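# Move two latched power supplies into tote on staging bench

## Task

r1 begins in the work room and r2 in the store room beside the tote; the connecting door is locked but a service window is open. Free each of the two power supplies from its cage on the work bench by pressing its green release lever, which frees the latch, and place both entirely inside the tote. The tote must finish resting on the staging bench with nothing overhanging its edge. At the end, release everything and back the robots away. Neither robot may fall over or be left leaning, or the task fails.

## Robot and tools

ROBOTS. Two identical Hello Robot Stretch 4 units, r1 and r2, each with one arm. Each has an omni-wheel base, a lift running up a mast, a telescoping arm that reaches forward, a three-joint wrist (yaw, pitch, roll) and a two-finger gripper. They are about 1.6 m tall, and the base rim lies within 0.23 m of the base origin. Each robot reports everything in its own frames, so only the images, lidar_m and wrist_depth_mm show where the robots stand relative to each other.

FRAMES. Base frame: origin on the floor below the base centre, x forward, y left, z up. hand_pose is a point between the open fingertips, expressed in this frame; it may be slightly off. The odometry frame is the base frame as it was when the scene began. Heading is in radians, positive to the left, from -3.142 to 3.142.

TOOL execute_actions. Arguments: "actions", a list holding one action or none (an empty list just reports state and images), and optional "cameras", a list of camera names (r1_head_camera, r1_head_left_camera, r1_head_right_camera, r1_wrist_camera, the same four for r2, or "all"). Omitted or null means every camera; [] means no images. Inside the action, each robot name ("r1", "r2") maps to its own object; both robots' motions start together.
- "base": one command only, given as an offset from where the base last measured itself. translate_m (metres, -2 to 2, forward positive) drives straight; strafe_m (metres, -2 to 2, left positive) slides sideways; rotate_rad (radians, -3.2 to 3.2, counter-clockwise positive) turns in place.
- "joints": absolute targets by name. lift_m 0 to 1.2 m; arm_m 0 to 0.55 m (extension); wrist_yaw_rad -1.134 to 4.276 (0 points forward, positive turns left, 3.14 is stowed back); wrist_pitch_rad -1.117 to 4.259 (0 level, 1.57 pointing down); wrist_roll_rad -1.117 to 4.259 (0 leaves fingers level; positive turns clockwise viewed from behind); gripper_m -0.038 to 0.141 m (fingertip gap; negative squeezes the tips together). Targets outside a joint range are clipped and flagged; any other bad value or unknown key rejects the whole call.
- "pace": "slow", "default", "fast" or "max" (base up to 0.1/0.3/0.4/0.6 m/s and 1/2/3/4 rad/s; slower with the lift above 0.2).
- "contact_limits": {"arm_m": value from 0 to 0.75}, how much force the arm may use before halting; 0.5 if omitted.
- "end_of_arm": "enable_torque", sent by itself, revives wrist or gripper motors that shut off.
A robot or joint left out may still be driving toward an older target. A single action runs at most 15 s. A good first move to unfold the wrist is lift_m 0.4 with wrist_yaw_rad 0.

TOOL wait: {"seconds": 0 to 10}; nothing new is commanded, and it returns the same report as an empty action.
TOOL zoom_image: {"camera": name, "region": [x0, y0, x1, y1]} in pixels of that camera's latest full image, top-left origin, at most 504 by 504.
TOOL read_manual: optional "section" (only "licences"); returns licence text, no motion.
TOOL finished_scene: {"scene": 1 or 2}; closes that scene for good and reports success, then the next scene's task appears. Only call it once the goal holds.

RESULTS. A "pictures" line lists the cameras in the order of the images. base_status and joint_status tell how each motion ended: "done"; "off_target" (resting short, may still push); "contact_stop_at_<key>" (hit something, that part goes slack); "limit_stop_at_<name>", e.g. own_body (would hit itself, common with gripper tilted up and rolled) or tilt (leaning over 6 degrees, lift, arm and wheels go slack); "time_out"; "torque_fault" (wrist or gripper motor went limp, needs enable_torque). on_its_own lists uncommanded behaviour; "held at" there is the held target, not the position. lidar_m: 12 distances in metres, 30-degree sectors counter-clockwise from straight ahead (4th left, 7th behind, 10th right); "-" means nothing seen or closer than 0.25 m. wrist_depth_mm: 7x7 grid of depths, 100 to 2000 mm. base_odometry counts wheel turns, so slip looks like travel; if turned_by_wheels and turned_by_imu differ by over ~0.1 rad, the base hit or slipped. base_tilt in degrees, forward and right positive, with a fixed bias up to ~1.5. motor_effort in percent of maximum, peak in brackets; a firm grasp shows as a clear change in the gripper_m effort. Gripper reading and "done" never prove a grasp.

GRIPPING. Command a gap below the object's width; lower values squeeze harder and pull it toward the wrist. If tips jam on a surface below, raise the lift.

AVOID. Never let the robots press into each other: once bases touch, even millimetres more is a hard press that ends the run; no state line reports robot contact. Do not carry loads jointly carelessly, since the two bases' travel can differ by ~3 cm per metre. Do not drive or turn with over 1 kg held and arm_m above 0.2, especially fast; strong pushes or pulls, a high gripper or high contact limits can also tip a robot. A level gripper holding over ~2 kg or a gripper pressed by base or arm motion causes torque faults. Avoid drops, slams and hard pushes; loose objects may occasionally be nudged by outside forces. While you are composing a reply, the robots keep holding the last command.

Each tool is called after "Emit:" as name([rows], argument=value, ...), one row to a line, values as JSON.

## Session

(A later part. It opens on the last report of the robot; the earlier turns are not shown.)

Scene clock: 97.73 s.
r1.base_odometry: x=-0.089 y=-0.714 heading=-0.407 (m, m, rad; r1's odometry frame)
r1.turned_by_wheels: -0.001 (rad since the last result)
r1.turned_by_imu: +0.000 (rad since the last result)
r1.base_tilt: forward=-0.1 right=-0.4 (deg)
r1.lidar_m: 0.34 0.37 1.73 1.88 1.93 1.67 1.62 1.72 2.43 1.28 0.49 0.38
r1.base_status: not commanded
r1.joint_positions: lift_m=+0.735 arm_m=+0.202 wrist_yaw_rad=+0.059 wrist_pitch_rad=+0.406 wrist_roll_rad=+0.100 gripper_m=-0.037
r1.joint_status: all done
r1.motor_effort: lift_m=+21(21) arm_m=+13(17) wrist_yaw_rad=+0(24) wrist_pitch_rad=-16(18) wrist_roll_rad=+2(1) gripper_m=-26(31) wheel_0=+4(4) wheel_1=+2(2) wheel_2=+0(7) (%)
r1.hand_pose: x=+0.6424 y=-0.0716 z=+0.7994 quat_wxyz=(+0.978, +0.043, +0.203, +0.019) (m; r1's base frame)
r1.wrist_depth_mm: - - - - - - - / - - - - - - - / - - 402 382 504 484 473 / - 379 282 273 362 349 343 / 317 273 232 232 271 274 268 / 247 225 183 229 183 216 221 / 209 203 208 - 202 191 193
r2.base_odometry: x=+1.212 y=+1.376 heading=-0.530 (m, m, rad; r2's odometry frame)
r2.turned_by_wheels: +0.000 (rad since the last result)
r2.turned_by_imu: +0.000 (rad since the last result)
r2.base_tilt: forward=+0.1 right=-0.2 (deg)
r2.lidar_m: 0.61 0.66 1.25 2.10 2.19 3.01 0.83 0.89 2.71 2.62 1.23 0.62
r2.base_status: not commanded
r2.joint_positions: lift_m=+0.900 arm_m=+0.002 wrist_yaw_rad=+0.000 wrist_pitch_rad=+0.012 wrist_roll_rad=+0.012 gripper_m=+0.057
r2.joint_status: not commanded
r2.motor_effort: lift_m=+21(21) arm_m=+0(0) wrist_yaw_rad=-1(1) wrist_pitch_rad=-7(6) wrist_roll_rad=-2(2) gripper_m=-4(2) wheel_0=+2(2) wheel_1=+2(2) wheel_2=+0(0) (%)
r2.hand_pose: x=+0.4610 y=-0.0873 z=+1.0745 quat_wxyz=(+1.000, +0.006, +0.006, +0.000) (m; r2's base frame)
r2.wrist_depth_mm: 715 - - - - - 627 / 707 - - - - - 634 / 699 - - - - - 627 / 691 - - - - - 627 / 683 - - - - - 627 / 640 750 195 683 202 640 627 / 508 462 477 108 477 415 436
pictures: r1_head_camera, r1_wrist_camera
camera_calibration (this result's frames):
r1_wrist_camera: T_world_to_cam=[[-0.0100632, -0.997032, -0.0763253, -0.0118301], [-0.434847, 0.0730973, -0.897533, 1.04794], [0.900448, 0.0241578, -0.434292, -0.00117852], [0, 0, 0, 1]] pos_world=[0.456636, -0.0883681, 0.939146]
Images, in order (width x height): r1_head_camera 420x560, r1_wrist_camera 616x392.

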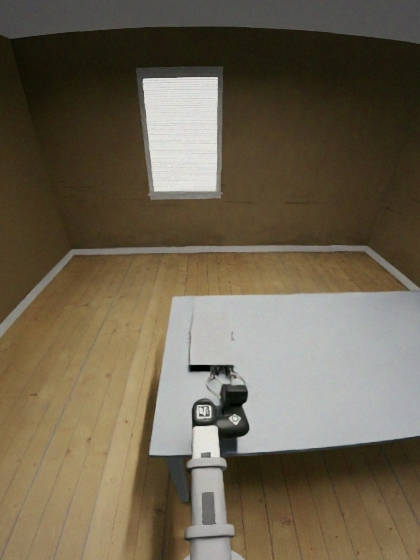

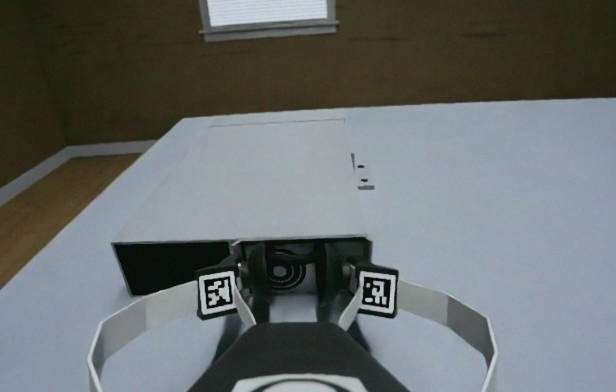

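Emit:
execute_actions([
  {"r1":{"joints":{"arm_m":0.209,"gripper_m":-0.02},"pace":"slow"}},
], cameras=["r1_wrist_camera","r1_head_camera"])

Emit:
zoom_image(camera="r1_wrist_camera", region=[230, 220, 400, 320])

Emit:
zoom_image(camera="r1_head_camera", region=[195, 358, 250, 390])

Scene clock: 98.93 s.
r1.base_odometry: x=-0.089 y=-0.714 heading=-0.408 (m, m, rad; r1's odometry frame)
r1.turned_by_wheels: -0.001 (rad since the last result)
r1.turned_by_imu: +0.017 (rad since the last result)
r1.base_tilt: forward=-0.1 right=-0.3 (deg)
r1.lidar_m: 0.35 0.37 1.74 1.87 1.92 1.68 1.62 1.71 2.44 1.22 0.50 0.37
r1.base_status: not commanded
r1.joint_positions: lift_m=+0.735 arm_m=+0.206 wrist_yaw_rad=+0.042 wrist_pitch_rad=+0.408 wrist_roll_rad=+0.101 gripper_m=-0.019
r1.joint_status: all done
r1.on_its_own: wrist_yaw_rad is at rest, and its effort (+52) is outside its rest range (-13 to +13); wrist_pitch_rad is at rest, and its effort (-24) is outside its rest range (-23 to +23)
r1.motor_effort: lift_m=+19(21) arm_m=+18(22) wrist_yaw_rad=+52(50) wrist_pitch_rad=-24(27) wrist_roll_rad=-2(3) gripper_m=-16(28) wheel_0=+1(6) wheel_1=+3(6) wheel_2=-14(14) (%)
r1.hand_pose: x=+0.6449 y=-0.0762 z=+0.7989 quat_wxyz=(+0.978, +0.045, +0.203, +0.010) (m; r1's base frame)
r1.wrist_depth_mm: - - - - - - - / - - - - - - - / - - 430 389 504 488 477 / - 399 282 276 359 351 345 / 343 279 239 234 272 278 272 / 248 237 186 230 186 220 223 / 210 204 211 - 203 191 191
r2.base_odometry: x=+1.212 y=+1.376 heading=-0.530 (m, m, rad; r2's odometry frame)
r2.turned_by_wheels: +0.000 (rad since the last result)
r2.turned_by_imu: +0.000 (rad since the last result)
r2.base_tilt: forward=+0.1 right=-0.1 (deg)
r2.lidar_m: 0.60 0.66 1.23 2.10 2.20 3.02 0.84 0.87 2.69 2.61 1.24 0.65
r2.base_status: not commanded
r2.joint_positions: lift_m=+0.900 arm_m=+0.002 wrist_yaw_rad=+0.000 wrist_pitch_rad=+0.012 wrist_roll_rad=+0.012 gripper_m=+0.057
r2.joint_status: not commanded
r2.motor_effort: lift_m=+21(21) arm_m=+0(0) wrist_yaw_rad=-1(1) wrist_pitch_rad=-6(6) wrist_roll_rad=+0(5) gripper_m=-3(2) wheel_0=+2(2) wheel_1=+2(2) wheel_2=+0(0) (%)
r2.hand_pose: x=+0.4610 y=-0.0873 z=+1.0745 quat_wxyz=(+1.000, +0.006, +0.006, +0.000) (m; r2's base frame)
r2.wrist_depth_mm: 715 - - - - - 627 / 715 - - - - - 627 / 699 - - - - - 627 / 683 - - - - - 627 / 683 - - - - - 634 / 647 750 195 691 202 640 627 / 508 466 477 108 477 415 436
pictures: r1_head_camera, r1_wrist_camera
camera_calibration (this result's frames):
r1_wrist_camera: T_world_to_cam=[[-0.0276708, -0.996684, -0.0765175, -0.00496325], [-0.435749, 0.0809179, -0.896423, 1.04925], [0.899643, 0.00853774, -0.436543, -0.00243575], [0, 0, 0, 1]] pos_world=[0.459264, -0.0898292, 0.93913]
Images, in order (width x height): r1_head_camera 420x560, r1_wrist_camera 616x392.

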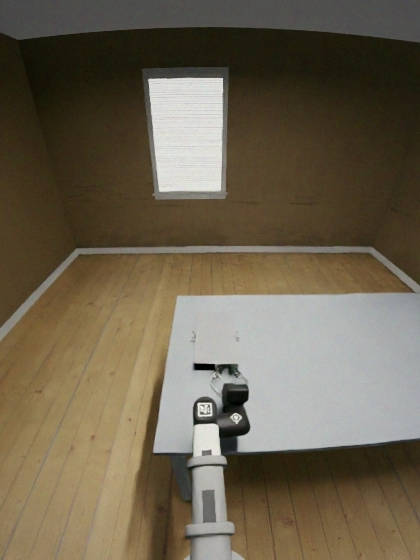

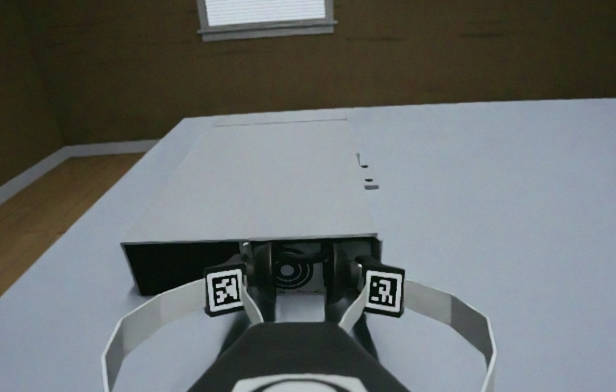

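Region (230, 220, 400, 320) of r1_wrist_camera's 616x392 image, scaled by 2.965; it fills the top 296 rows of this view, and the rest is white.

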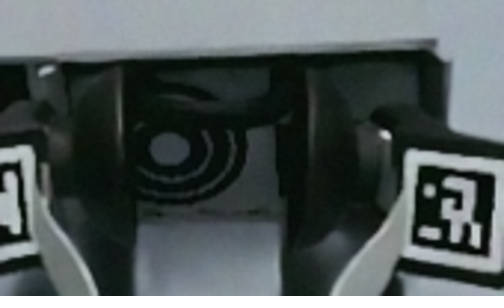

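Region (195, 358, 250, 390) of r1_head_camera's 420x560 image, scaled by 9.164, with more detail than that image has; it fills the top 293 rows of this view, and the rest is white.

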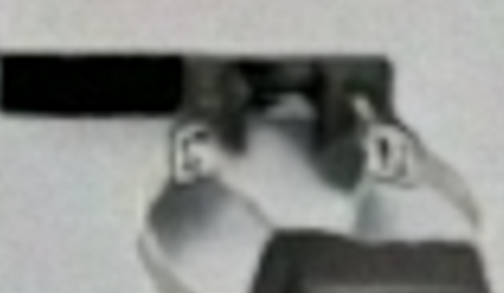

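Emit:
execute_actions([
  {"r1":{"base":{"rotate_rad":-0.016},"joints":{"gripper_m":-0.038},"pace":"slow"}},
], cameras=["r1_wrist_camera"])

Emit:
execute_actions([
  {"r1":{"joints":{"arm_m":0.198},"pace":"slow"}},
], cameras=["r1_wrist_camera"])

Scene clock: 100.07 s.
r1.base_odometry: x=-0.089 y=-0.714 heading=-0.424 (m, m, rad; r1's odometry frame)
r1.turned_by_wheels: -0.016 (rad since the last result)
r1.turned_by_imu: -0.015 (rad since the last result)
r1.base_tilt: forward=+0.0 right=-0.4 (deg)
r1.lidar_m: 0.35 0.39 1.72 1.86 1.92 1.69 1.61 1.70 2.42 1.33 0.49 0.39
r1.base_status: done
r1.joint_positions: lift_m=+0.735 arm_m=+0.207 wrist_yaw_rad=+0.055 wrist_pitch_rad=+0.406 wrist_roll_rad=+0.101 gripper_m=-0.037
r1.joint_status: all done
r1.motor_effort: lift_m=+19(19) arm_m=+13(18) wrist_yaw_rad=+13(52) wrist_pitch_rad=-20(23) wrist_roll_rad=-1(2) gripper_m=-26(26) wheel_0=+4(6) wheel_1=+3(3) wheel_2=-5(12) (%)
r1.hand_pose: x=+0.6470 y=-0.0728 z=+0.7993 quat_wxyz=(+0.978, +0.044, +0.203, +0.017) (m; r1's base frame)
r1.wrist_depth_mm: - - - - - - - / - - - - - - - / - - 402 384 496 480 473 / - 394 282 273 357 353 342 / 322 273 236 232 271 274 268 / 248 228 182 229 181 218 223 / 210 204 209 - 201 190 193
r2.base_odometry: x=+1.212 y=+1.376 heading=-0.530 (m, m, rad; r2's odometry frame)
r2.turned_by_wheels: +0.000 (rad since the last result)
r2.turned_by_imu: +0.000 (rad since the last result)
r2.base_tilt: forward=+0.1 right=-0.2 (deg)
r2.lidar_m: 0.60 0.64 1.19 2.08 2.19 3.06 0.85 0.87 2.75 2.64 1.20 0.66
r2.base_status: not commanded
r2.joint_positions: lift_m=+0.900 arm_m=+0.002 wrist_yaw_rad=+0.000 wrist_pitch_rad=+0.012 wrist_roll_rad=+0.012 gripper_m=+0.057
r2.joint_status: not commanded
r2.motor_effort: lift_m=+21(21) arm_m=+0(0) wrist_yaw_rad=-1(1) wrist_pitch_rad=-6(7) wrist_roll_rad=+0(1) gripper_m=-3(3) wheel_0=+2(2) wheel_1=+2(2) wheel_2=+0(0) (%)
r2.hand_pose: x=+0.4610 y=-0.0873 z=+1.0745 quat_wxyz=(+1.000, +0.006, +0.006, +0.000) (m; r2's base frame)
r2.wrist_depth_mm: 715 - - - - - 627 / 707 - - - - - 634 / 699 - - - - - 627 / 691 - - - - - 634 / 683 - - - - - 627 / 647 750 195 683 202 640 627 / 508 462 477 108 480 415 436
pictures: r1_wrist_camera
camera_calibration (this result's frames):
r1_wrist_camera: T_world_to_cam=[[-0.0147071, -0.996951, -0.0766306, -0.00972917], [-0.435288, 0.0753793, -0.89713, 1.05014], [0.900171, 0.0201622, -0.43507, -0.00484331], [0, 0, 0, 1]] pos_world=[0.46133, -0.0887606, 0.939259]
Images, in order (width x height): r1_wrist_camera 616x392.

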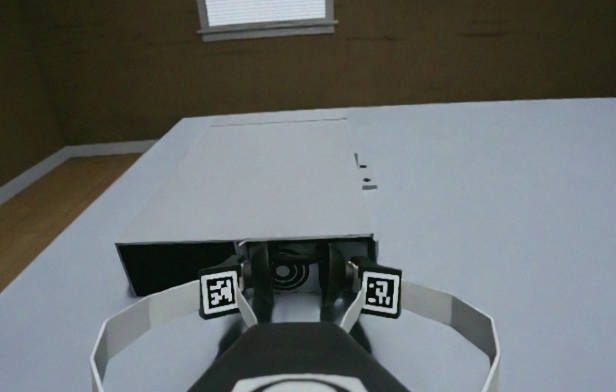

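Scene clock: 101.00 s.
r1.base_odometry: x=-0.089 y=-0.714 heading=-0.424 (m, m, rad; r1's odometry frame)
r1.turned_by_wheels: +0.000 (rad since the last result)
r1.turned_by_imu: +0.000 (rad since the last result)
r1.base_tilt: forward=+0.0 right=-0.4 (deg)
r1.lidar_m: 0.36 0.38 1.75 1.89 1.90 1.65 1.61 1.70 2.43 1.30 0.49 0.37
r1.base_status: not commanded
r1.joint_positions: lift_m=+0.735 arm_m=+0.201 wrist_yaw_rad=+0.062 wrist_pitch_rad=+0.401 wrist_roll_rad=+0.101 gripper_m=-0.037
r1.joint_status: all done
r1.motor_effort: lift_m=+20(20) arm_m=-14(17) wrist_yaw_rad=-6(14) wrist_pitch_rad=-5(19) wrist_roll_rad=-3(2) gripper_m=-33(32) wheel_0=-1(4) wheel_1=+0(3) wheel_2=+4(5) (%)
r1.hand_pose: x=+0.6418 y=-0.0709 z=+0.8005 quat_wxyz=(+0.979, +0.043, +0.201, +0.020) (m; r1's base frame)
r1.wrist_depth_mm: - - - - - - - / - - - - - - - / - - 433 389 512 492 477 / - 402 286 278 359 357 345 / 931 281 242 235 272 277 271 / 250 229 182 231 183 218 223 / 210 205 211 - 203 191 194
r2.base_odometry: x=+1.212 y=+1.376 heading=-0.530 (m, m, rad; r2's odometry frame)
r2.turned_by_wheels: +0.000 (rad since the last result)
r2.turned_by_imu: +0.000 (rad since the last result)
r2.base_tilt: forward=+0.1 right=-0.1 (deg)
r2.lidar_m: 0.62 0.65 1.25 2.11 2.22 3.02 0.85 0.90 2.75 2.60 1.23 0.65
r2.base_status: not commanded
r2.joint_positions: lift_m=+0.900 arm_m=+0.002 wrist_yaw_rad=+0.000 wrist_pitch_rad=+0.012 wrist_roll_rad=+0.012 gripper_m=+0.057
r2.joint_status: not commanded
r2.motor_effort: lift_m=+21(21) arm_m=+0(0) wrist_yaw_rad=-1(1) wrist_pitch_rad=-7(6) wrist_roll_rad=-3(2) gripper_m=-2(2) wheel_0=+2(2) wheel_1=+2(2) wheel_2=+0(0) (%)
r2.hand_pose: x=+0.4610 y=-0.0873 z=+1.0745 quat_wxyz=(+1.000, +0.006, +0.006, +0.000) (m; r2's base frame)
r2.wrist_depth_mm: 715 - - - - - 627 / 707 - - - - - 627 / 699 - - - - - 627 / 691 - - - - - 627 / 683 - - - - - 627 / 640 750 195 691 202 640 627 / 508 462 477 108 477 413 433
pictures: r1_wrist_camera
camera_calibration (this result's frames):
r1_wrist_camera: T_world_to_cam=[[-0.00748871, -0.997005, -0.0769721, -0.0121981], [-0.431385, 0.0726643, -0.899237, 1.0478], [0.902137, 0.0264705, -0.430638, -0.00404409], [0, 0, 0, 1]] pos_world=[0.455563, -0.0881922, 0.93954]
Images, in order (width x height): r1_wrist_camera 616x392.

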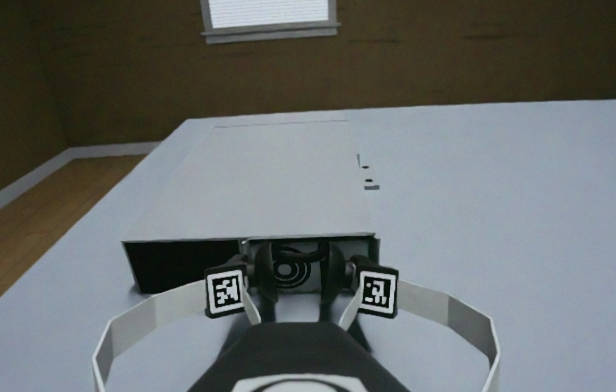

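Emit:
execute_actions([
  {"r1":{"joints":{"arm_m":0.195,"wrist_yaw_rad":0.045},"pace":"slow"}},
], cameras=["r1_wrist_camera"])

Emit:
zoom_image(camera="r1_wrist_camera", region=[200, 200, 420, 320])

Scene clock: 101.73 s.
r1.base_odometry: x=-0.089 y=-0.714 heading=-0.424 (m, m, rad; r1's odometry frame)
r1.turned_by_wheels: +0.000 (rad since the last result)
r1.turned_by_imu: +0.000 (rad since the last result)
r1.base_tilt: forward=+0.0 right=-0.3 (deg)
r1.lidar_m: 0.36 0.37 1.74 1.88 1.93 1.69 1.61 1.70 2.43 1.30 0.49 0.37
r1.base_status: not commanded
r1.joint_positions: lift_m=+0.735 arm_m=+0.198 wrist_yaw_rad=+0.051 wrist_pitch_rad=+0.400 wrist_roll_rad=+0.101 gripper_m=-0.037
r1.joint_status: all done
r1.on_its_own: wrist_yaw_rad is at rest, and its effort (-17) is outside its rest range (-13 to +13)
r1.motor_effort: lift_m=+21(21) arm_m=-16(16) wrist_yaw_rad=-17(19) wrist_pitch_rad=+0(5) wrist_roll_rad=-2(2) gripper_m=-33(35) wheel_0=-1(2) wheel_1=-1(1) wheel_2=+7(7) (%)
r1.hand_pose: x=+0.6385 y=-0.0739 z=+0.8009 quat_wxyz=(+0.979, +0.044, +0.200, +0.015) (m; r1's base frame)
r1.wrist_depth_mm: - - - - - - - / - - - - - - - / - - 413 394 512 496 480 / - 402 289 278 364 357 347 / 336 281 244 235 274 277 272 / 250 231 183 231 185 226 223 / 211 205 211 - 203 191 195
r2.base_odometry: x=+1.212 y=+1.376 heading=-0.530 (m, m, rad; r2's odometry frame)
r2.turned_by_wheels: +0.000 (rad since the last result)
r2.turned_by_imu: +0.000 (rad since the last result)
r2.base_tilt: forward=+0.2 right=-0.2 (deg)
r2.lidar_m: 0.61 0.66 1.21 2.09 2.20 3.04 0.85 0.89 2.72 2.61 1.22 0.66
r2.base_status: not commanded
r2.joint_positions: lift_m=+0.900 arm_m=+0.002 wrist_yaw_rad=+0.000 wrist_pitch_rad=+0.012 wrist_roll_rad=+0.012 gripper_m=+0.057
r2.joint_status: not commanded
r2.motor_effort: lift_m=+21(21) arm_m=-1(1) wrist_yaw_rad=-1(0) wrist_pitch_rad=-6(7) wrist_roll_rad=-2(2) gripper_m=-3(3) wheel_0=+2(2) wheel_1=+2(2) wheel_2=+0(0) (%)
r2.hand_pose: x=+0.4610 y=-0.0873 z=+1.0745 quat_wxyz=(+1.000, +0.006, +0.006, +0.000) (m; r2's base frame)
r2.wrist_depth_mm: 715 - - - - - 627 / 699 - - - - - 627 / 699 - - - - - 627 / 691 - - - - - 627 / 683 - - - - - 627 / 647 741 195 683 202 640 627 / 508 466 477 108 477 415 436
pictures: r1_wrist_camera
camera_calibration (this result's frames):
r1_wrist_camera: T_world_to_cam=[[-0.0185724, -0.996852, -0.0770796, -0.00803786], [-0.429135, 0.0775784, -0.899902, 1.04637], [0.903049, 0.0163643, -0.429225, -0.00328785], [0, 0, 0, 1]] pos_world=[0.451855, -0.0891345, 0.939601]
Images, in order (width x height): r1_wrist_camera 616x392.

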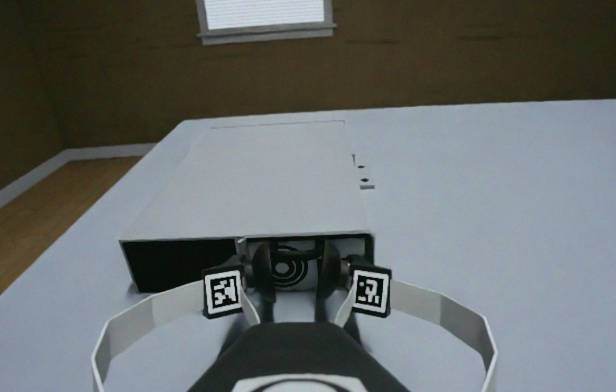

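Region (200, 200, 420, 320) of r1_wrist_camera's 616x392 image, scaled by 2.291; it fills the top 275 rows of this view, and the rest is white.

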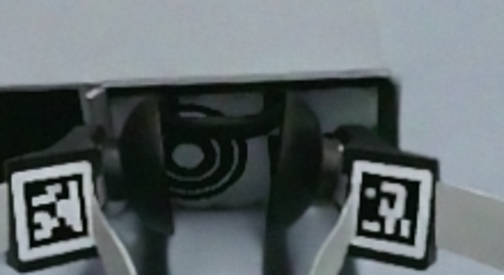

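Emit:
execute_actions([
  {"r1":{"joints":{"arm_m":0.192},"pace":"slow"}},
], cameras=["r1_wrist_camera"])

Emit:
zoom_image(camera="r1_wrist_camera", region=[200, 200, 420, 320])

Scene clock: 102.50 s.
r1.base_odometry: x=-0.089 y=-0.714 heading=-0.424 (m, m, rad; r1's odometry frame)
r1.turned_by_wheels: +0.000 (rad since the last result)
r1.turned_by_imu: +0.000 (rad since the last result)
r1.base_tilt: forward=-0.1 right=-0.4 (deg)
r1.lidar_m: 0.36 0.38 1.75 1.88 1.93 1.67 1.62 1.69 2.41 1.32 0.49 0.38
r1.base_status: not commanded
r1.joint_positions: lift_m=+0.735 arm_m=+0.193 wrist_yaw_rad=+0.042 wrist_pitch_rad=+0.405 wrist_roll_rad=+0.100 gripper_m=-0.037
r1.joint_status: all done
r1.motor_effort: lift_m=+20(21) arm_m=-8(19) wrist_yaw_rad=+8(18) wrist_pitch_rad=-17(20) wrist_roll_rad=-2(1) gripper_m=-19(34) wheel_0=+0(2) wheel_1=+1(1) wheel_2=-1(7) (%)
r1.hand_pose: x=+0.6329 y=-0.0763 z=+0.7994 quat_wxyz=(+0.978, +0.045, +0.202, +0.010) (m; r1's base frame)
r1.wrist_depth_mm: - - - - - - - / - - - - - - - / - - 404 384 504 484 473 / - 377 282 273 362 351 343 / 315 278 268 230 281 276 268 / 248 244 182 199 180 226 222 / 208 198 209 - 200 188 192
r2.base_odometry: x=+1.212 y=+1.376 heading=-0.530 (m, m, rad; r2's odometry frame)
r2.turned_by_wheels: +0.000 (rad since the last result)
r2.turned_by_imu: +0.000 (rad since the last result)
r2.base_tilt: forward=+0.1 right=-0.2 (deg)
r2.lidar_m: 0.62 0.67 1.21 2.09 2.20 3.02 0.84 0.90 2.73 2.60 1.23 0.64
r2.base_status: not commanded
r2.joint_positions: lift_m=+0.900 arm_m=+0.002 wrist_yaw_rad=+0.000 wrist_pitch_rad=+0.012 wrist_roll_rad=+0.012 gripper_m=+0.057
r2.joint_status: not commanded
r2.motor_effort: lift_m=+21(21) arm_m=+0(0) wrist_yaw_rad=-1(1) wrist_pitch_rad=-6(7) wrist_roll_rad=+0(1) gripper_m=-2(3) wheel_0=+2(2) wheel_1=+2(2) wheel_2=+0(0) (%)
r2.hand_pose: x=+0.4610 y=-0.0873 z=+1.0745 quat_wxyz=(+1.000, +0.006, +0.006, +0.000) (m; r2's base frame)
r2.wrist_depth_mm: 715 - - - - - 627 / 707 - - - - - 634 / 699 - - - - - 627 / 691 - - - - - 627 / 683 - - - - - 627 / 647 750 195 683 202 640 621 / 512 466 477 108 477 415 436
pictures: r1_wrist_camera
camera_calibration (this result's frames):
r1_wrist_camera: T_world_to_cam=[[-0.0278508, -0.996672, -0.0766168, -0.00516238], [-0.433391, 0.0811076, -0.897549, 1.04388], [0.900776, 0.00820754, -0.434207, 0.00604854], [0, 0, 0, 1]] pos_world=[0.446815, -0.0898614, 0.939164]
Images, in order (width x height): r1_wrist_camera 616x392.

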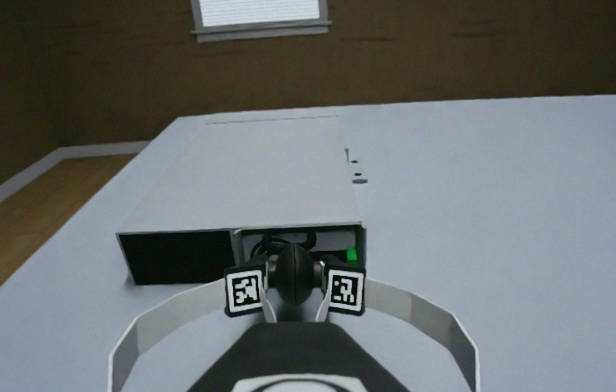

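Region (200, 200, 420, 320) of r1_wrist_camera's 616x392 image, scaled by 2.291; it fills the top 275 rows of this view, and the rest is white.

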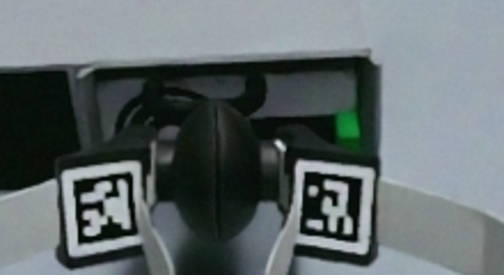

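Emit:
execute_actions([
  {"r1":{"joints":{"arm_m":0.15,"gripper_m":0.066,"lift_m":0.74}}},
], cameras=["r1_wrist_camera","r1_head_camera"])

Emit:
zoom_image(camera="r1_wrist_camera", region=[220, 190, 380, 280])

Scene clock: 104.33 s.
r1.base_odometry: x=-0.089 y=-0.714 heading=-0.424 (m, m, rad; r1's odometry frame)
r1.turned_by_wheels: +0.000 (rad since the last result)
r1.turned_by_imu: +0.000 (rad since the last result)
r1.base_tilt: forward=+0.0 right=-0.4 (deg)
r1.lidar_m: 0.35 0.39 1.76 1.87 1.91 1.66 1.61 1.72 2.39 1.29 0.50 0.37
r1.base_status: not commanded
r1.joint_positions: lift_m=+0.740 arm_m=+0.152 wrist_yaw_rad=+0.045 wrist_pitch_rad=+0.402 wrist_roll_rad=+0.100 gripper_m=+0.066
r1.joint_status: all done
r1.motor_effort: lift_m=+23(23) arm_m=-9(10) wrist_yaw_rad=-1(7) wrist_pitch_rad=-7(16) wrist_roll_rad=-3(3) gripper_m=-2(19) wheel_0=+0(0) wheel_1=+1(1) wheel_2=+0(1) (%)
r1.hand_pose: x=+0.5917 y=-0.0754 z=+0.8051 quat_wxyz=(+0.979, +0.045, +0.201, +0.012) (m; r1's base frame)
r1.wrist_depth_mm: - - - - - - - / - - - - - - - / - - 433 410 525 508 492 / - 413 314 290 379 368 357 / 960 310 293 289 281 287 281 / 257 253 232 237 201 235 231 / 216 211 217 - 208 197 197
r2.base_odometry: x=+1.212 y=+1.376 heading=-0.530 (m, m, rad; r2's odometry frame)
r2.turned_by_wheels: +0.000 (rad since the last result)
r2.turned_by_imu: +0.000 (rad since the last result)
r2.base_tilt: forward=+0.1 right=-0.2 (deg)
r2.lidar_m: 0.63 0.67 1.23 2.10 2.20 3.00 0.81 0.89 2.70 2.59 1.20 0.66
r2.base_status: not commanded
r2.joint_positions: lift_m=+0.900 arm_m=+0.002 wrist_yaw_rad=+0.000 wrist_pitch_rad=+0.012 wrist_roll_rad=+0.012 gripper_m=+0.057
r2.joint_status: not commanded
r2.motor_effort: lift_m=+21(21) arm_m=+0(0) wrist_yaw_rad=-1(1) wrist_pitch_rad=-6(6) wrist_roll_rad=-1(2) gripper_m=-2(3) wheel_0=+2(2) wheel_1=+2(2) wheel_2=+0(0) (%)
r2.hand_pose: x=+0.4610 y=-0.0873 z=+1.0745 quat_wxyz=(+1.000, +0.006, +0.006, +0.000) (m; r2's base frame)
r2.wrist_depth_mm: 723 - - - - - 627 / 707 - - - - - 634 / 699 - - - - - 627 / 683 - - - - - 634 / 683 - - - - - 634 / 647 750 195 683 202 640 634 / 508 462 477 108 477 415 433
pictures: r1_head_camera, r1_wrist_camera
camera_calibration (this result's frames):
r1_wrist_camera: T_world_to_cam=[[-0.0242918, -0.996752, -0.076782, -0.00695358], [-0.430865, 0.0797438, -0.898886, 1.0305], [0.902089, 0.0112471, -0.431402, 0.0428025], [0, 0, 0, 1]] pos_world=[0.405227, -0.0895886, 0.944236]
Images, in order (width x height): r1_head_camera 420x560, r1_wrist_camera 616x392.

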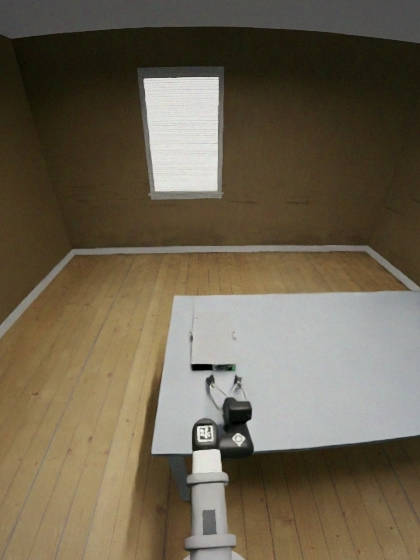

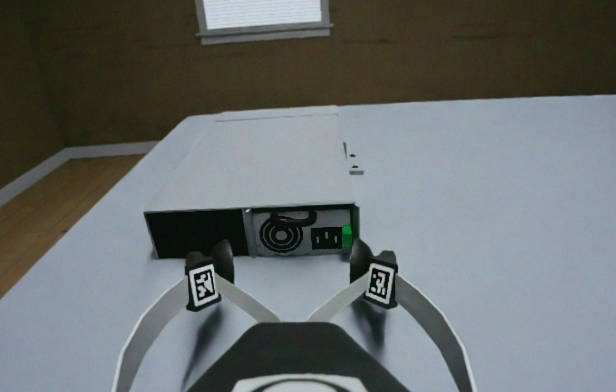

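Region (220, 190, 380, 280) of r1_wrist_camera's 616x392 image, scaled by 3.150; it fills the top 284 rows of this view, and the rest is white.

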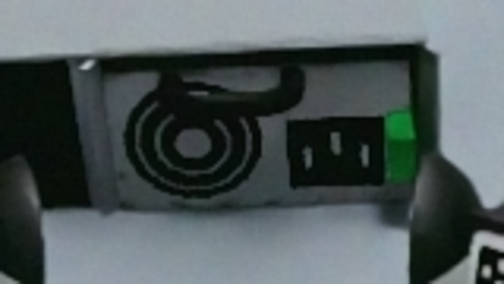

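Emit:
execute_actions([
  {"r1":{"joints":{"arm_m":0.178,"gripper_m":0.049},"contact_limits":{"arm_m":0.15}}},
], cameras=["r1_wrist_camera","r1_head_camera"])

Emit:
zoom_image(camera="r1_wrist_camera", region=[200, 200, 420, 320])

Emit:
zoom_image(camera="r1_head_camera", region=[195, 358, 250, 390])

Scene clock: 106.60 s.
r1.base_odometry: x=-0.089 y=-0.714 heading=-0.424 (m, m, rad; r1's odometry frame)
r1.turned_by_wheels: +0.000 (rad since the last result)
r1.turned_by_imu: +0.000 (rad since the last result)
r1.base_tilt: forward=-0.1 right=-0.3 (deg)
r1.lidar_m: 0.34 0.38 1.74 1.86 1.92 1.67 1.62 1.71 2.43 1.28 0.52 0.36
r1.base_status: not commanded
r1.joint_positions: lift_m=+0.740 arm_m=+0.176 wrist_yaw_rad=+0.045 wrist_pitch_rad=+0.402 wrist_roll_rad=+0.100 gripper_m=+0.049
r1.joint_status: all done
r1.motor_effort: lift_m=+23(23) arm_m=+9(9) wrist_yaw_rad=-2(0) wrist_pitch_rad=-7(8) wrist_roll_rad=-3(4) gripper_m=-2(2) wheel_0=+0(0) wheel_1=+1(1) wheel_2=+0(0) (%)
r1.contact_limits: arm_m 0.15
r1.hand_pose: x=+0.6164 y=-0.0754 z=+0.8051 quat_wxyz=(+0.979, +0.045, +0.201, +0.012) (m; r1's base frame)
r1.wrist_depth_mm: - - - - - - - / - - - - - - - / - - 455 404 525 504 492 / - 413 298 289 377 366 357 / 931 301 276 264 283 287 279 / 258 253 232 238 200 235 230 / 216 208 218 - 208 197 197
r2.base_odometry: x=+1.212 y=+1.376 heading=-0.530 (m, m, rad; r2's odometry frame)
r2.turned_by_wheels: +0.000 (rad since the last result)
r2.turned_by_imu: +0.001 (rad since the last result)
r2.base_tilt: forward=+0.1 right=-0.2 (deg)
r2.lidar_m: 0.61 0.67 1.21 2.10 2.19 3.03 0.82 0.89 2.74 2.61 1.19 0.62
r2.base_status: not commanded
r2.joint_positions: lift_m=+0.900 arm_m=+0.002 wrist_yaw_rad=+0.000 wrist_pitch_rad=+0.012 wrist_roll_rad=+0.012 gripper_m=+0.057
r2.joint_status: not commanded
r2.motor_effort: lift_m=+21(21) arm_m=+0(0) wrist_yaw_rad=-1(0) wrist_pitch_rad=-6(6) wrist_roll_rad=-1(1) gripper_m=-2(2) wheel_0=+2(2) wheel_1=+2(3) wheel_2=-1(0) (%)
r2.hand_pose: x=+0.4610 y=-0.0873 z=+1.0745 quat_wxyz=(+1.000, +0.006, +0.006, +0.000) (m; r2's base frame)
r2.wrist_depth_mm: 715 - - - - - 634 / 707 - - - - - 627 / 691 - - - - - 627 / 683 - - - - - 627 / 683 - - - - - 634 / 647 750 195 683 202 640 627 / 508 466 477 108 477 415 436
pictures: r1_head_camera, r1_wrist_camera
camera_calibration (this result's frames):
r1_wrist_camera: T_world_to_cam=[[-0.0241458, -0.996755, -0.0767833, -0.0064022], [-0.430839, 0.0796823, -0.898904, 1.04117], [0.902106, 0.0113765, -0.431365, 0.0204466], [0, 0, 0, 1]] pos_world=[0.429976, -0.0895767, 0.944239]
Images, in order (width x height): r1_head_camera 420x560, r1_wrist_camera 616x392.

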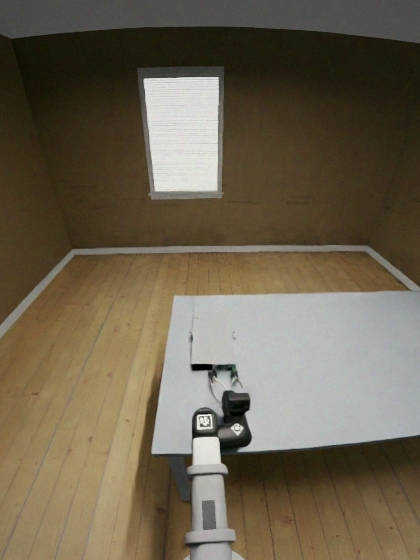

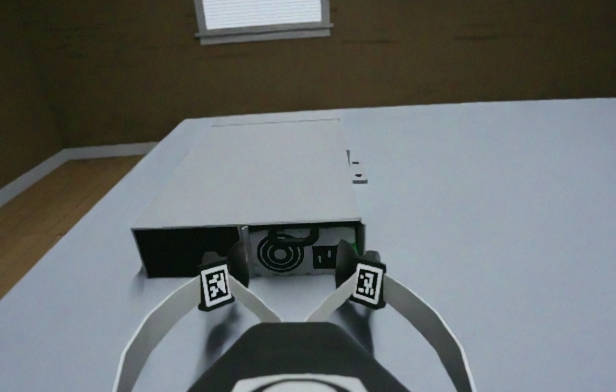

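Region (200, 200, 420, 320) of r1_wrist_camera's 616x392 image, scaled by 2.291; it fills the top 275 rows of this view, and the rest is white.

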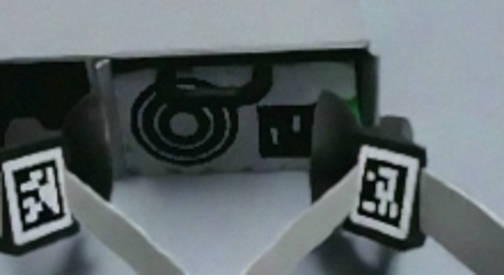

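Region (195, 358, 250, 390) of r1_head_camera's 420x560 image, scaled by 9.164, with more detail than that image has; it fills the top 293 rows of this view, and the rest is white.

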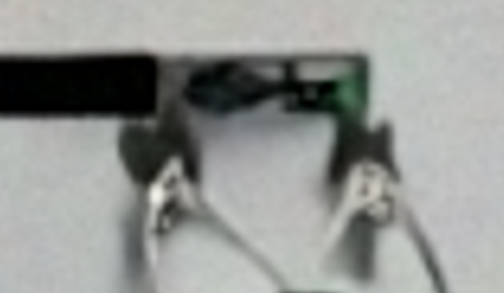

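Emit:
execute_actions(actions=[], cameras=["r1_wrist_camera","r1_head_camera"])

Scene clock: 107.37 s.
r1.base_odometry: x=-0.089 y=-0.714 heading=-0.424 (m, m, rad; r1's odometry frame)
r1.turned_by_wheels: +0.000 (rad since the last result)
r1.turned_by_imu: +0.000 (rad since the last result)
r1.base_tilt: forward=-0.1 right=-0.4 (deg)
r1.lidar_m: 0.35 0.37 1.72 1.87 1.95 1.68 1.62 1.70 2.42 1.31 0.52 0.37
r1.base_status: not commanded
r1.joint_positions: lift_m=+0.740 arm_m=+0.176 wrist_yaw_rad=+0.045 wrist_pitch_rad=+0.402 wrist_roll_rad=+0.100 gripper_m=+0.049
r1.joint_status: all done
r1.motor_effort: lift_m=+22(23) arm_m=+9(9) wrist_yaw_rad=-1(0) wrist_pitch_rad=-6(8) wrist_roll_rad=-1(4) gripper_m=-4(2) wheel_0=+0(0) wheel_1=+1(1) wheel_2=+0(0) (%)
r1.contact_limits: arm_m 0.15
r1.hand_pose: x=+0.6164 y=-0.0754 z=+0.8051 quat_wxyz=(+0.979, +0.045, +0.201, +0.012) (m; r1's base frame)
r1.wrist_depth_mm: - - - - - - - / - - - - - - - / - - 459 410 525 504 496 / - 415 298 290 377 366 357 / 946 300 277 265 282 286 279 / 257 254 231 236 200 236 230 / 217 209 218 - 208 197 198
r2.base_odometry: x=+1.212 y=+1.376 heading=-0.530 (m, m, rad; r2's odometry frame)
r2.turned_by_wheels: +0.000 (rad since the last result)
r2.turned_by_imu: +0.000 (rad since the last result)
r2.base_tilt: forward=+0.1 right=-0.2 (deg)
r2.lidar_m: 0.61 0.66 1.22 2.10 2.19 3.03 0.85 0.88 2.73 2.64 1.24 0.65
r2.base_status: not commanded
r2.joint_positions: lift_m=+0.900 arm_m=+0.002 wrist_yaw_rad=+0.000 wrist_pitch_rad=+0.012 wrist_roll_rad=+0.012 gripper_m=+0.057
r2.joint_status: not commanded
r2.motor_effort: lift_m=+21(21) arm_m=+0(0) wrist_yaw_rad=-1(0) wrist_pitch_rad=-7(6) wrist_roll_rad=-2(1) gripper_m=-2(2) wheel_0=+2(2) wheel_1=+2(3) wheel_2=+0(0) (%)
r2.hand_pose: x=+0.4610 y=-0.0873 z=+1.0745 quat_wxyz=(+1.000, +0.006, +0.006, +0.000) (m; r2's base frame)
r2.wrist_depth_mm: 715 - - - - - 627 / 707 - - - - - 627 / 699 - - - - - 634 / 683 - - - - - 627 / 683 - - - - - 627 / 647 750 195 683 202 634 621 / 508 462 477 108 477 415 433
pictures: r1_head_camera, r1_wrist_camera
camera_calibration (this result's frames):
r1_wrist_camera: T_world_to_cam=[[-0.0241457, -0.996755, -0.0767832, -0.00640237], [-0.430839, 0.0796821, -0.898904, 1.04117], [0.902106, 0.0113765, -0.431365, 0.0204465], [0, 0, 0, 1]] pos_world=[0.429976, -0.0895767, 0.944239]
Images, in order (width x height): r1_head_camera 420x560, r1_wrist_camera 616x392.

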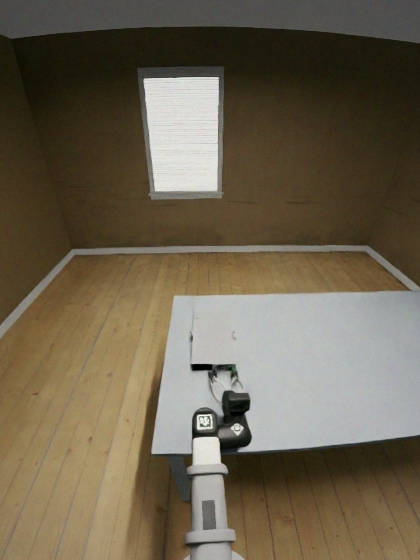

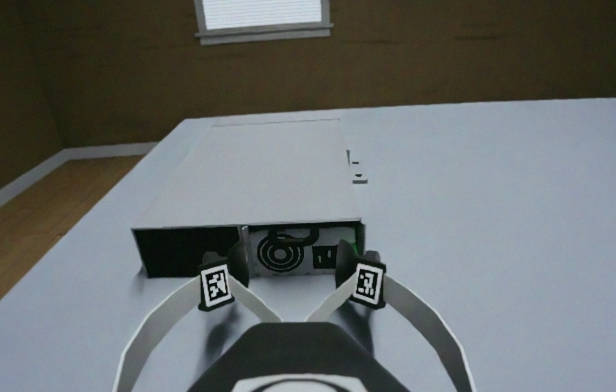

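Emit:
zoom_image(camera="r1_wrist_camera", region=[220, 200, 400, 320])

Region (220, 200, 400, 320) of r1_wrist_camera's 616x392 image, scaled by 2.800.

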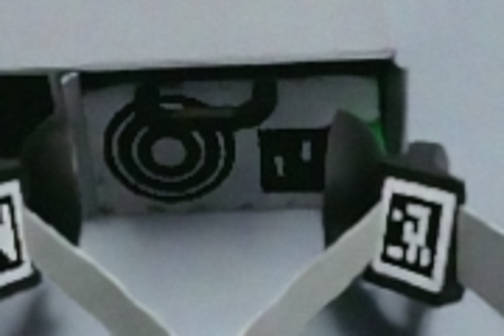

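Emit:
execute_actions([
  {"r1":{"joints":{"gripper_m":0.042},"pace":"slow"}},
], cameras=["r1_wrist_camera"])

Emit:
execute_actions([
  {"r1":{"joints":{"arm_m":0.187},"pace":"slow","contact_limits":{"arm_m":0.2}}},
], cameras=["r1_wrist_camera"])

Emit:
zoom_image(camera="r1_wrist_camera", region=[220, 200, 400, 320])

Scene clock: 109.73 s.
r1.base_odometry: x=-0.089 y=-0.714 heading=-0.424 (m, m, rad; r1's odometry frame)
r1.turned_by_wheels: +0.000 (rad since the last result)
r1.turned_by_imu: +0.000 (rad since the last result)
r1.base_tilt: forward=-0.1 right=-0.4 (deg)
r1.lidar_m: 0.35 0.39 1.75 1.87 1.92 1.68 1.61 1.71 2.41 1.29 0.51 0.37
r1.base_status: not commanded
r1.joint_positions: lift_m=+0.740 arm_m=+0.176 wrist_yaw_rad=+0.045 wrist_pitch_rad=+0.402 wrist_roll_rad=+0.100 gripper_m=+0.042
r1.joint_status: all done
r1.motor_effort: lift_m=+23(22) arm_m=+9(9) wrist_yaw_rad=-1(1) wrist_pitch_rad=-7(7) wrist_roll_rad=-2(1) gripper_m=-4(4) wheel_0=+0(0) wheel_1=+1(1) wheel_2=+0(0) (%)
r1.hand_pose: x=+0.6164 y=-0.0754 z=+0.8051 quat_wxyz=(+0.979, +0.045, +0.201, +0.012) (m; r1's base frame)
r1.wrist_depth_mm: - - - - - - - / - - - - - - - / - - 455 407 525 508 492 / - 413 297 290 377 366 357 / 946 301 282 258 285 286 281 / 257 254 197 237 196 235 230 / 217 211 217 - 208 196 197
r2.base_odometry: x=+1.212 y=+1.376 heading=-0.530 (m, m, rad; r2's odometry frame)
r2.turned_by_wheels: +0.000 (rad since the last result)
r2.turned_by_imu: +0.001 (rad since the last result)
r2.base_tilt: forward=+0.2 right=-0.3 (deg)
r2.lidar_m: 0.61 0.65 1.25 2.09 2.20 3.06 0.83 0.88 2.75 2.64 1.21 0.65
r2.base_status: not commanded
r2.joint_positions: lift_m=+0.900 arm_m=+0.002 wrist_yaw_rad=+0.000 wrist_pitch_rad=+0.012 wrist_roll_rad=+0.012 gripper_m=+0.057
r2.joint_status: not commanded
r2.motor_effort: lift_m=+21(21) arm_m=+0(0) wrist_yaw_rad=-1(1) wrist_pitch_rad=-6(7) wrist_roll_rad=-2(0) gripper_m=-3(2) wheel_0=+2(2) wheel_1=+2(2) wheel_2=+0(0) (%)
r2.hand_pose: x=+0.4610 y=-0.0873 z=+1.0745 quat_wxyz=(+1.000, +0.006, +0.006, +0.000) (m; r2's base frame)
r2.wrist_depth_mm: 715 - - - - - 627 / 699 - - - - - 627 / 699 - - - - - 627 / 691 - - - - - 634 / 676 - - - - - 634 / 647 750 195 683 202 640 627 / 512 466 473 108 477 415 436
pictures: r1_wrist_camera
camera_calibration (this result's frames):
r1_wrist_camera: T_world_to_cam=[[-0.0241457, -0.996755, -0.0767832, -0.00640227], [-0.430839, 0.0796822, -0.898904, 1.04117], [0.902106, 0.0113765, -0.431365, 0.0204465], [0, 0, 0, 1]] pos_world=[0.429976, -0.0895767, 0.944239]
Images, in order (width x height): r1_wrist_camera 616x392.

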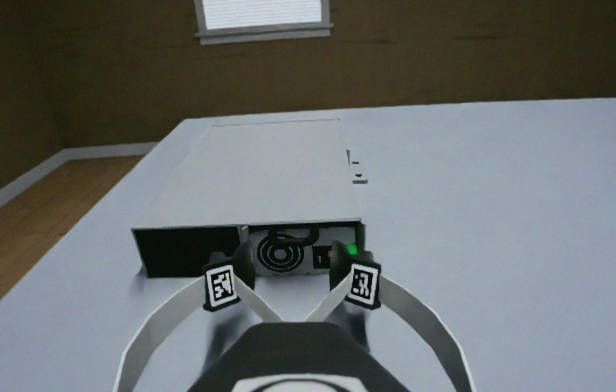

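Scene clock: 110.63 s.
r1.base_odometry: x=-0.089 y=-0.714 heading=-0.424 (m, m, rad; r1's odometry frame)
r1.turned_by_wheels: +0.000 (rad since the last result)
r1.turned_by_imu: +0.000 (rad since the last result)
r1.base_tilt: forward=-0.1 right=-0.4 (deg)
r1.lidar_m: 0.37 0.38 1.75 1.89 1.93 1.66 1.63 1.71 2.42 1.32 0.52 0.37
r1.base_status: not commanded
r1.joint_positions: lift_m=+0.740 arm_m=+0.185 wrist_yaw_rad=+0.045 wrist_pitch_rad=+0.402 wrist_roll_rad=+0.100 gripper_m=+0.042
r1.joint_status: all done
r1.motor_effort: lift_m=+23(23) arm_m=+9(6) wrist_yaw_rad=-1(1) wrist_pitch_rad=-8(7) wrist_roll_rad=-3(1) gripper_m=-3(3) wheel_0=+0(0) wheel_1=+1(1) wheel_2=+0(0) (%)
r1.contact_limits: arm_m 0.2
r1.hand_pose: x=+0.6254 y=-0.0754 z=+0.8051 quat_wxyz=(+0.979, +0.045, +0.201, +0.012) (m; r1's base frame)
r1.wrist_depth_mm: - - - - - - - / - - - - - - - / - - 459 410 525 508 492 / - 413 298 289 375 366 357 / 931 296 255 250 283 287 281 / 257 254 196 236 196 235 231 / 216 211 217 - 208 196 197
r2.base_odometry: x=+1.212 y=+1.376 heading=-0.530 (m, m, rad; r2's odometry frame)
r2.turned_by_wheels: +0.000 (rad since the last result)
r2.turned_by_imu: +0.000 (rad since the last result)
r2.base_tilt: forward=+0.1 right=-0.2 (deg)
r2.lidar_m: 0.61 0.67 1.22 2.10 2.19 3.04 0.84 0.88 2.71 2.62 1.22 0.66
r2.base_status: not commanded
r2.joint_positions: lift_m=+0.900 arm_m=+0.002 wrist_yaw_rad=+0.000 wrist_pitch_rad=+0.012 wrist_roll_rad=+0.012 gripper_m=+0.057
r2.joint_status: not commanded
r2.motor_effort: lift_m=+21(21) arm_m=+0(0) wrist_yaw_rad=-1(1) wrist_pitch_rad=-7(6) wrist_roll_rad=+1(3) gripper_m=-3(2) wheel_0=+2(2) wheel_1=+2(2) wheel_2=+0(0) (%)
r2.hand_pose: x=+0.4610 y=-0.0873 z=+1.0745 quat_wxyz=(+1.000, +0.006, +0.006, +0.000) (m; r2's base frame)
r2.wrist_depth_mm: 715 - - - - - 627 / 707 - - - - - 634 / 699 - - - - - 627 / 691 - - - - - 634 / 676 - - - - - 627 / 647 750 195 683 202 640 627 / 508 462 477 108 477 415 436
pictures: r1_wrist_camera
camera_calibration (this result's frames):
r1_wrist_camera: T_world_to_cam=[[-0.0241456, -0.996755, -0.0767832, -0.00618592], [-0.430839, 0.0796821, -0.898904, 1.04503], [0.902106, 0.0113766, -0.431365, 0.0123604], [0, 0, 0, 1]] pos_world=[0.43894, -0.0895767, 0.944239]
Images, in order (width x height): r1_wrist_camera 616x392.

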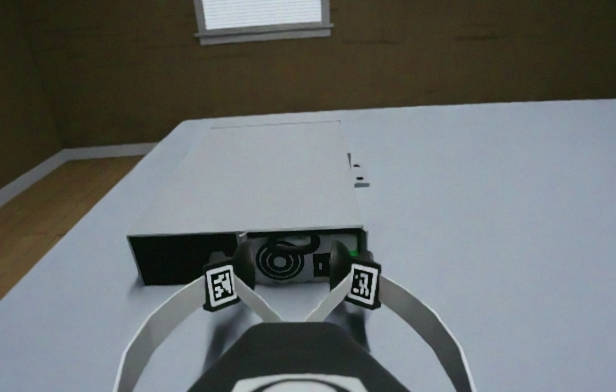

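Region (220, 200, 400, 320) of r1_wrist_camera's 616x392 image, scaled by 2.800.

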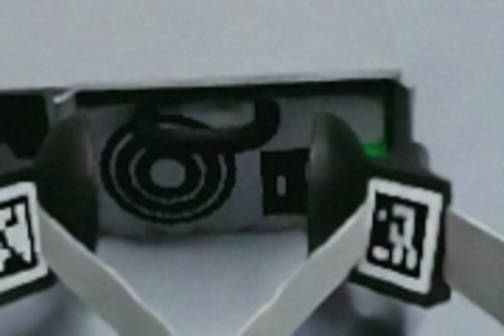

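Emit:
execute_actions([
  {"r1":{"joints":{"lift_m":0.731,"gripper_m":0.045},"pace":"slow"}},
], cameras=["r1_wrist_camera"])

Emit:
execute_actions([
  {"r1":{"joints":{"arm_m":0.197},"pace":"slow","contact_limits":{"arm_m":0.2}}},
], cameras=["r1_wrist_camera"])

Emit:
zoom_image(camera="r1_wrist_camera", region=[220, 200, 400, 320])

Scene clock: 111.70 s.
r1.base_odometry: x=-0.089 y=-0.714 heading=-0.424 (m, m, rad; r1's odometry frame)
r1.turned_by_wheels: +0.000 (rad since the last result)
r1.turned_by_imu: +0.000 (rad since the last result)
r1.base_tilt: forward=+0.0 right=-0.4 (deg)
r1.lidar_m: 0.35 0.38 1.74 1.88 1.93 1.68 1.62 1.72 2.42 1.29 0.50 0.38
r1.base_status: not commanded
r1.joint_positions: lift_m=+0.731 arm_m=+0.185 wrist_yaw_rad=+0.045 wrist_pitch_rad=+0.402 wrist_roll_rad=+0.100 gripper_m=+0.045
r1.joint_status: all done
r1.motor_effort: lift_m=+18(21) arm_m=+9(9) wrist_yaw_rad=-2(3) wrist_pitch_rad=-8(7) wrist_roll_rad=-2(2) gripper_m=-3(1) wheel_0=+0(0) wheel_1=+1(1) wheel_2=+0(0) (%)
r1.hand_pose: x=+0.6254 y=-0.0754 z=+0.7965 quat_wxyz=(+0.979, +0.045, +0.201, +0.012) (m; r1's base frame)
r1.wrist_depth_mm: - - - - - - - / - - - - - - - / - - 402 379 504 484 473 / - 375 279 270 357 347 342 / 314 289 265 250 268 274 266 / 245 242 198 224 198 224 219 / 206 201 207 - 198 188 190
r2.base_odometry: x=+1.212 y=+1.376 heading=-0.530 (m, m, rad; r2's odometry frame)
r2.turned_by_wheels: +0.000 (rad since the last result)
r2.turned_by_imu: +0.000 (rad since the last result)
r2.base_tilt: forward=+0.1 right=-0.2 (deg)
r2.lidar_m: 0.62 0.66 1.25 2.09 2.20 3.05 0.83 0.89 2.72 2.64 1.21 0.64
r2.base_status: not commanded
r2.joint_positions: lift_m=+0.900 arm_m=+0.002 wrist_yaw_rad=+0.000 wrist_pitch_rad=+0.012 wrist_roll_rad=+0.012 gripper_m=+0.057
r2.joint_status: not commanded
r2.motor_effort: lift_m=+21(21) arm_m=+0(0) wrist_yaw_rad=-1(1) wrist_pitch_rad=-7(6) wrist_roll_rad=-1(2) gripper_m=-3(4) wheel_0=+2(2) wheel_1=+3(2) wheel_2=+0(0) (%)
r2.hand_pose: x=+0.4610 y=-0.0873 z=+1.0745 quat_wxyz=(+1.000, +0.006, +0.006, +0.000) (m; r2's base frame)
r2.wrist_depth_mm: 715 - - - - - 627 / 707 - - - - - 634 / 691 - - - - - 627 / 691 - - - - - 627 / 683 - - - - - 627 / 654 750 195 691 202 634 627 / 512 462 477 108 477 415 436
pictures: r1_wrist_camera
camera_calibration (this result's frames):
r1_wrist_camera: T_world_to_cam=[[-0.024137, -0.996757, -0.0767663, -0.00686402], [-0.430829, 0.0796633, -0.89891, 1.03731], [0.902111, 0.0113762, -0.431355, 0.00864398], [0, 0, 0, 1]] pos_world=[0.43894, -0.0895756, 0.935651]
Images, in order (width x height): r1_wrist_camera 616x392.

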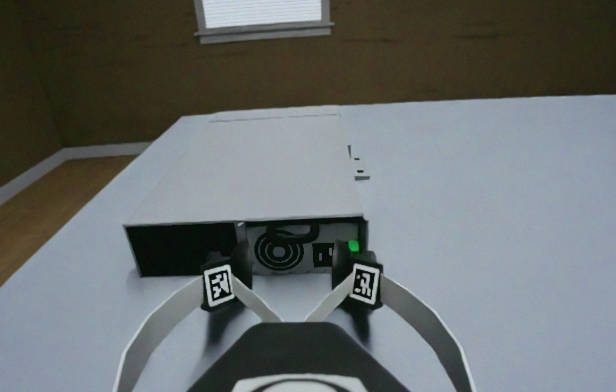

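Scene clock: 112.63 s.
r1.base_odometry: x=-0.089 y=-0.714 heading=-0.424 (m, m, rad; r1's odometry frame)
r1.turned_by_wheels: +0.000 (rad since the last result)
r1.turned_by_imu: +0.000 (rad since the last result)
r1.base_tilt: forward=-0.1 right=-0.4 (deg)
r1.lidar_m: 0.34 0.38 1.75 1.87 1.93 1.67 1.61 1.69 2.40 1.32 0.51 0.36
r1.base_status: not commanded
r1.joint_positions: lift_m=+0.731 arm_m=+0.195 wrist_yaw_rad=+0.040 wrist_pitch_rad=+0.405 wrist_roll_rad=+0.100 gripper_m=+0.045
r1.joint_status: all done
r1.motor_effort: lift_m=+18(18) arm_m=+13(11) wrist_yaw_rad=+13(13) wrist_pitch_rad=-15(13) wrist_roll_rad=-3(1) gripper_m=+0(2) wheel_0=+1(1) wheel_1=+2(2) wheel_2=-2(2) (%)
r1.contact_limits: arm_m 0.2
r1.hand_pose: x=+0.6339 y=-0.0767 z=+0.7958 quat_wxyz=(+0.978, +0.045, +0.202, +0.009) (m; r1's base frame)
r1.wrist_depth_mm: - - - - - - - / - - - - - - - / - - 394 377 496 477 466 / - 370 277 268 357 347 338 / 310 278 245 240 274 271 265 / 244 239 198 222 196 223 217 / 205 200 206 - 197 187 190
r2.base_odometry: x=+1.212 y=+1.376 heading=-0.530 (m, m, rad; r2's odometry frame)
r2.turned_by_wheels: +0.000 (rad since the last result)
r2.turned_by_imu: +0.000 (rad since the last result)
r2.base_tilt: forward=+0.1 right=-0.1 (deg)
r2.lidar_m: 0.60 0.66 1.24 2.08 2.20 3.05 0.83 0.88 2.73 2.61 1.19 0.61
r2.base_status: not commanded
r2.joint_positions: lift_m=+0.900 arm_m=+0.002 wrist_yaw_rad=+0.000 wrist_pitch_rad=+0.012 wrist_roll_rad=+0.012 gripper_m=+0.057
r2.joint_status: not commanded
r2.motor_effort: lift_m=+21(21) arm_m=-1(1) wrist_yaw_rad=-1(1) wrist_pitch_rad=-7(7) wrist_roll_rad=-2(2) gripper_m=-3(2) wheel_0=+2(2) wheel_1=+2(2) wheel_2=+0(0) (%)
r2.hand_pose: x=+0.4610 y=-0.0873 z=+1.0745 quat_wxyz=(+1.000, +0.006, +0.006, +0.000) (m; r2's base frame)
r2.wrist_depth_mm: 715 - - - - - 634 / 707 - - - - - 627 / 691 - - - - - 621 / 683 - - - - - 627 / 683 - - - - - 634 / 654 750 195 683 202 634 627 / 508 462 473 108 477 415 433
pictures: r1_wrist_camera
camera_calibration (this result's frames):
r1_wrist_camera: T_world_to_cam=[[-0.0293652, -0.99663, -0.0765888, -0.00489198], [-0.432731, 0.0817449, -0.897809, 1.04098], [0.901045, 0.00677796, -0.433673, 0.00282033], [0, 0, 0, 1]] pos_world=[0.447778, -0.0899893, 0.935448]
Images, in order (width x height): r1_wrist_camera 616x392.

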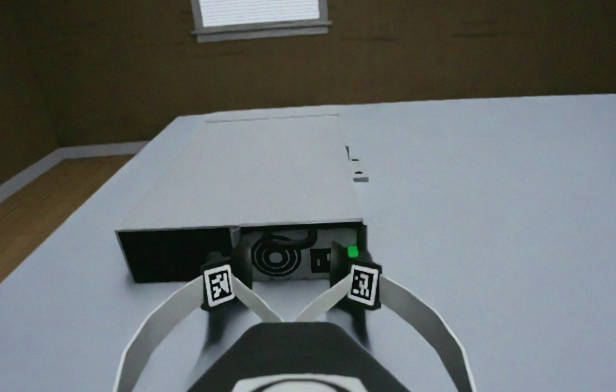

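Region (220, 200, 400, 320) of r1_wrist_camera's 616x392 image, scaled by 2.800.

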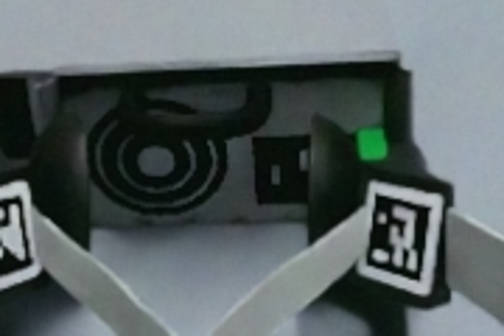

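Emit:
execute_actions([
  {"r1":{"joints":{"gripper_m":0.03},"pace":"slow"}},
], cameras=["r1_wrist_camera"])

Emit:
zoom_image(camera="r1_wrist_camera", region=[220, 200, 400, 320])

Scene clock: 113.80 s.
r1.base_odometry: x=-0.089 y=-0.714 heading=-0.424 (m, m, rad; r1's odometry frame)
r1.turned_by_wheels: +0.000 (rad since the last result)
r1.turned_by_imu: +0.000 (rad since the last result)
r1.base_tilt: forward=+0.0 right=-0.3 (deg)
r1.lidar_m: 0.35 0.37 1.74 1.87 1.91 1.69 1.62 1.71 2.39 1.33 0.49 0.37
r1.base_status: not commanded
r1.joint_positions: lift_m=+0.731 arm_m=+0.195 wrist_yaw_rad=+0.039 wrist_pitch_rad=+0.405 wrist_roll_rad=+0.100 gripper_m=+0.030
r1.joint_status: all done
r1.on_its_own: wrist_yaw_rad is at rest, and its effort (+14) is outside its rest range (-13 to +13)
r1.motor_effort: lift_m=+18(17) arm_m=+11(14) wrist_yaw_rad=+14(15) wrist_pitch_rad=-15(14) wrist_roll_rad=-1(0) gripper_m=-5(7) wheel_0=+1(1) wheel_1=+2(2) wheel_2=-2(2) (%)
r1.hand_pose: x=+0.6344 y=-0.0769 z=+0.7958 quat_wxyz=(+0.978, +0.045, +0.202, +0.009) (m; r1's base frame)
r1.wrist_depth_mm: - - - - - - - / - - - - - - - / - - 389 377 492 477 462 / - 370 276 266 355 347 338 / 303 278 240 240 274 272 265 / 244 240 193 224 193 221 217 / 204 200 205 - 196 186 189
r2.base_odometry: x=+1.212 y=+1.376 heading=-0.530 (m, m, rad; r2's odometry frame)
r2.turned_by_wheels: +0.000 (rad since the last result)
r2.turned_by_imu: +0.000 (rad since the last result)
r2.base_tilt: forward=+0.2 right=-0.2 (deg)
r2.lidar_m: 0.62 0.64 1.24 2.11 2.21 3.01 0.82 0.91 2.74 2.60 1.22 0.64
r2.base_status: not commanded
r2.joint_positions: lift_m=+0.900 arm_m=+0.002 wrist_yaw_rad=+0.000 wrist_pitch_rad=+0.012 wrist_roll_rad=+0.012 gripper_m=+0.057
r2.joint_status: not commanded
r2.motor_effort: lift_m=+21(21) arm_m=+0(0) wrist_yaw_rad=-1(1) wrist_pitch_rad=-6(6) wrist_roll_rad=-1(1) gripper_m=-4(2) wheel_0=+2(2) wheel_1=+2(2) wheel_2=+0(1) (%)
r2.hand_pose: x=+0.4610 y=-0.0873 z=+1.0745 quat_wxyz=(+1.000, +0.006, +0.006, +0.000) (m; r2's base frame)
r2.wrist_depth_mm: 715 - - - - - 621 / 707 - - - - - 634 / 699 - - - - - 634 / 691 - - - - - 627 / 683 - - - - - 634 / 647 750 195 683 202 640 634 / 508 462 477 108 477 415 436
pictures: r1_wrist_camera
camera_calibration (this result's frames):
r1_wrist_camera: T_world_to_cam=[[-0.029866, -0.996615, -0.0765888, -0.00469339], [-0.43269, 0.0819623, -0.897809, 1.04119], [0.901048, 0.00632522, -0.433673, 0.00234928], [0, 0, 0, 1]] pos_world=[0.448255, -0.0900306, 0.935448]
Images, in order (width x height): r1_wrist_camera 616x392.

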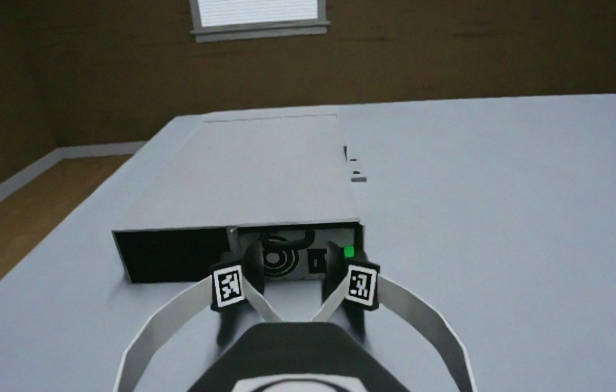

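Region (220, 200, 400, 320) of r1_wrist_camera's 616x392 image, scaled by 2.800.

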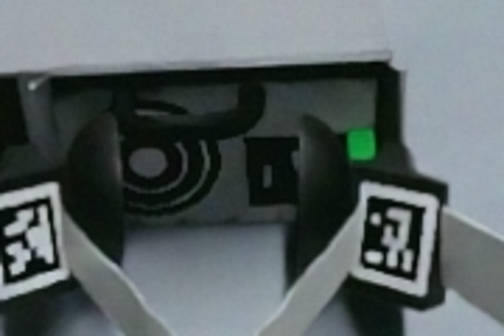

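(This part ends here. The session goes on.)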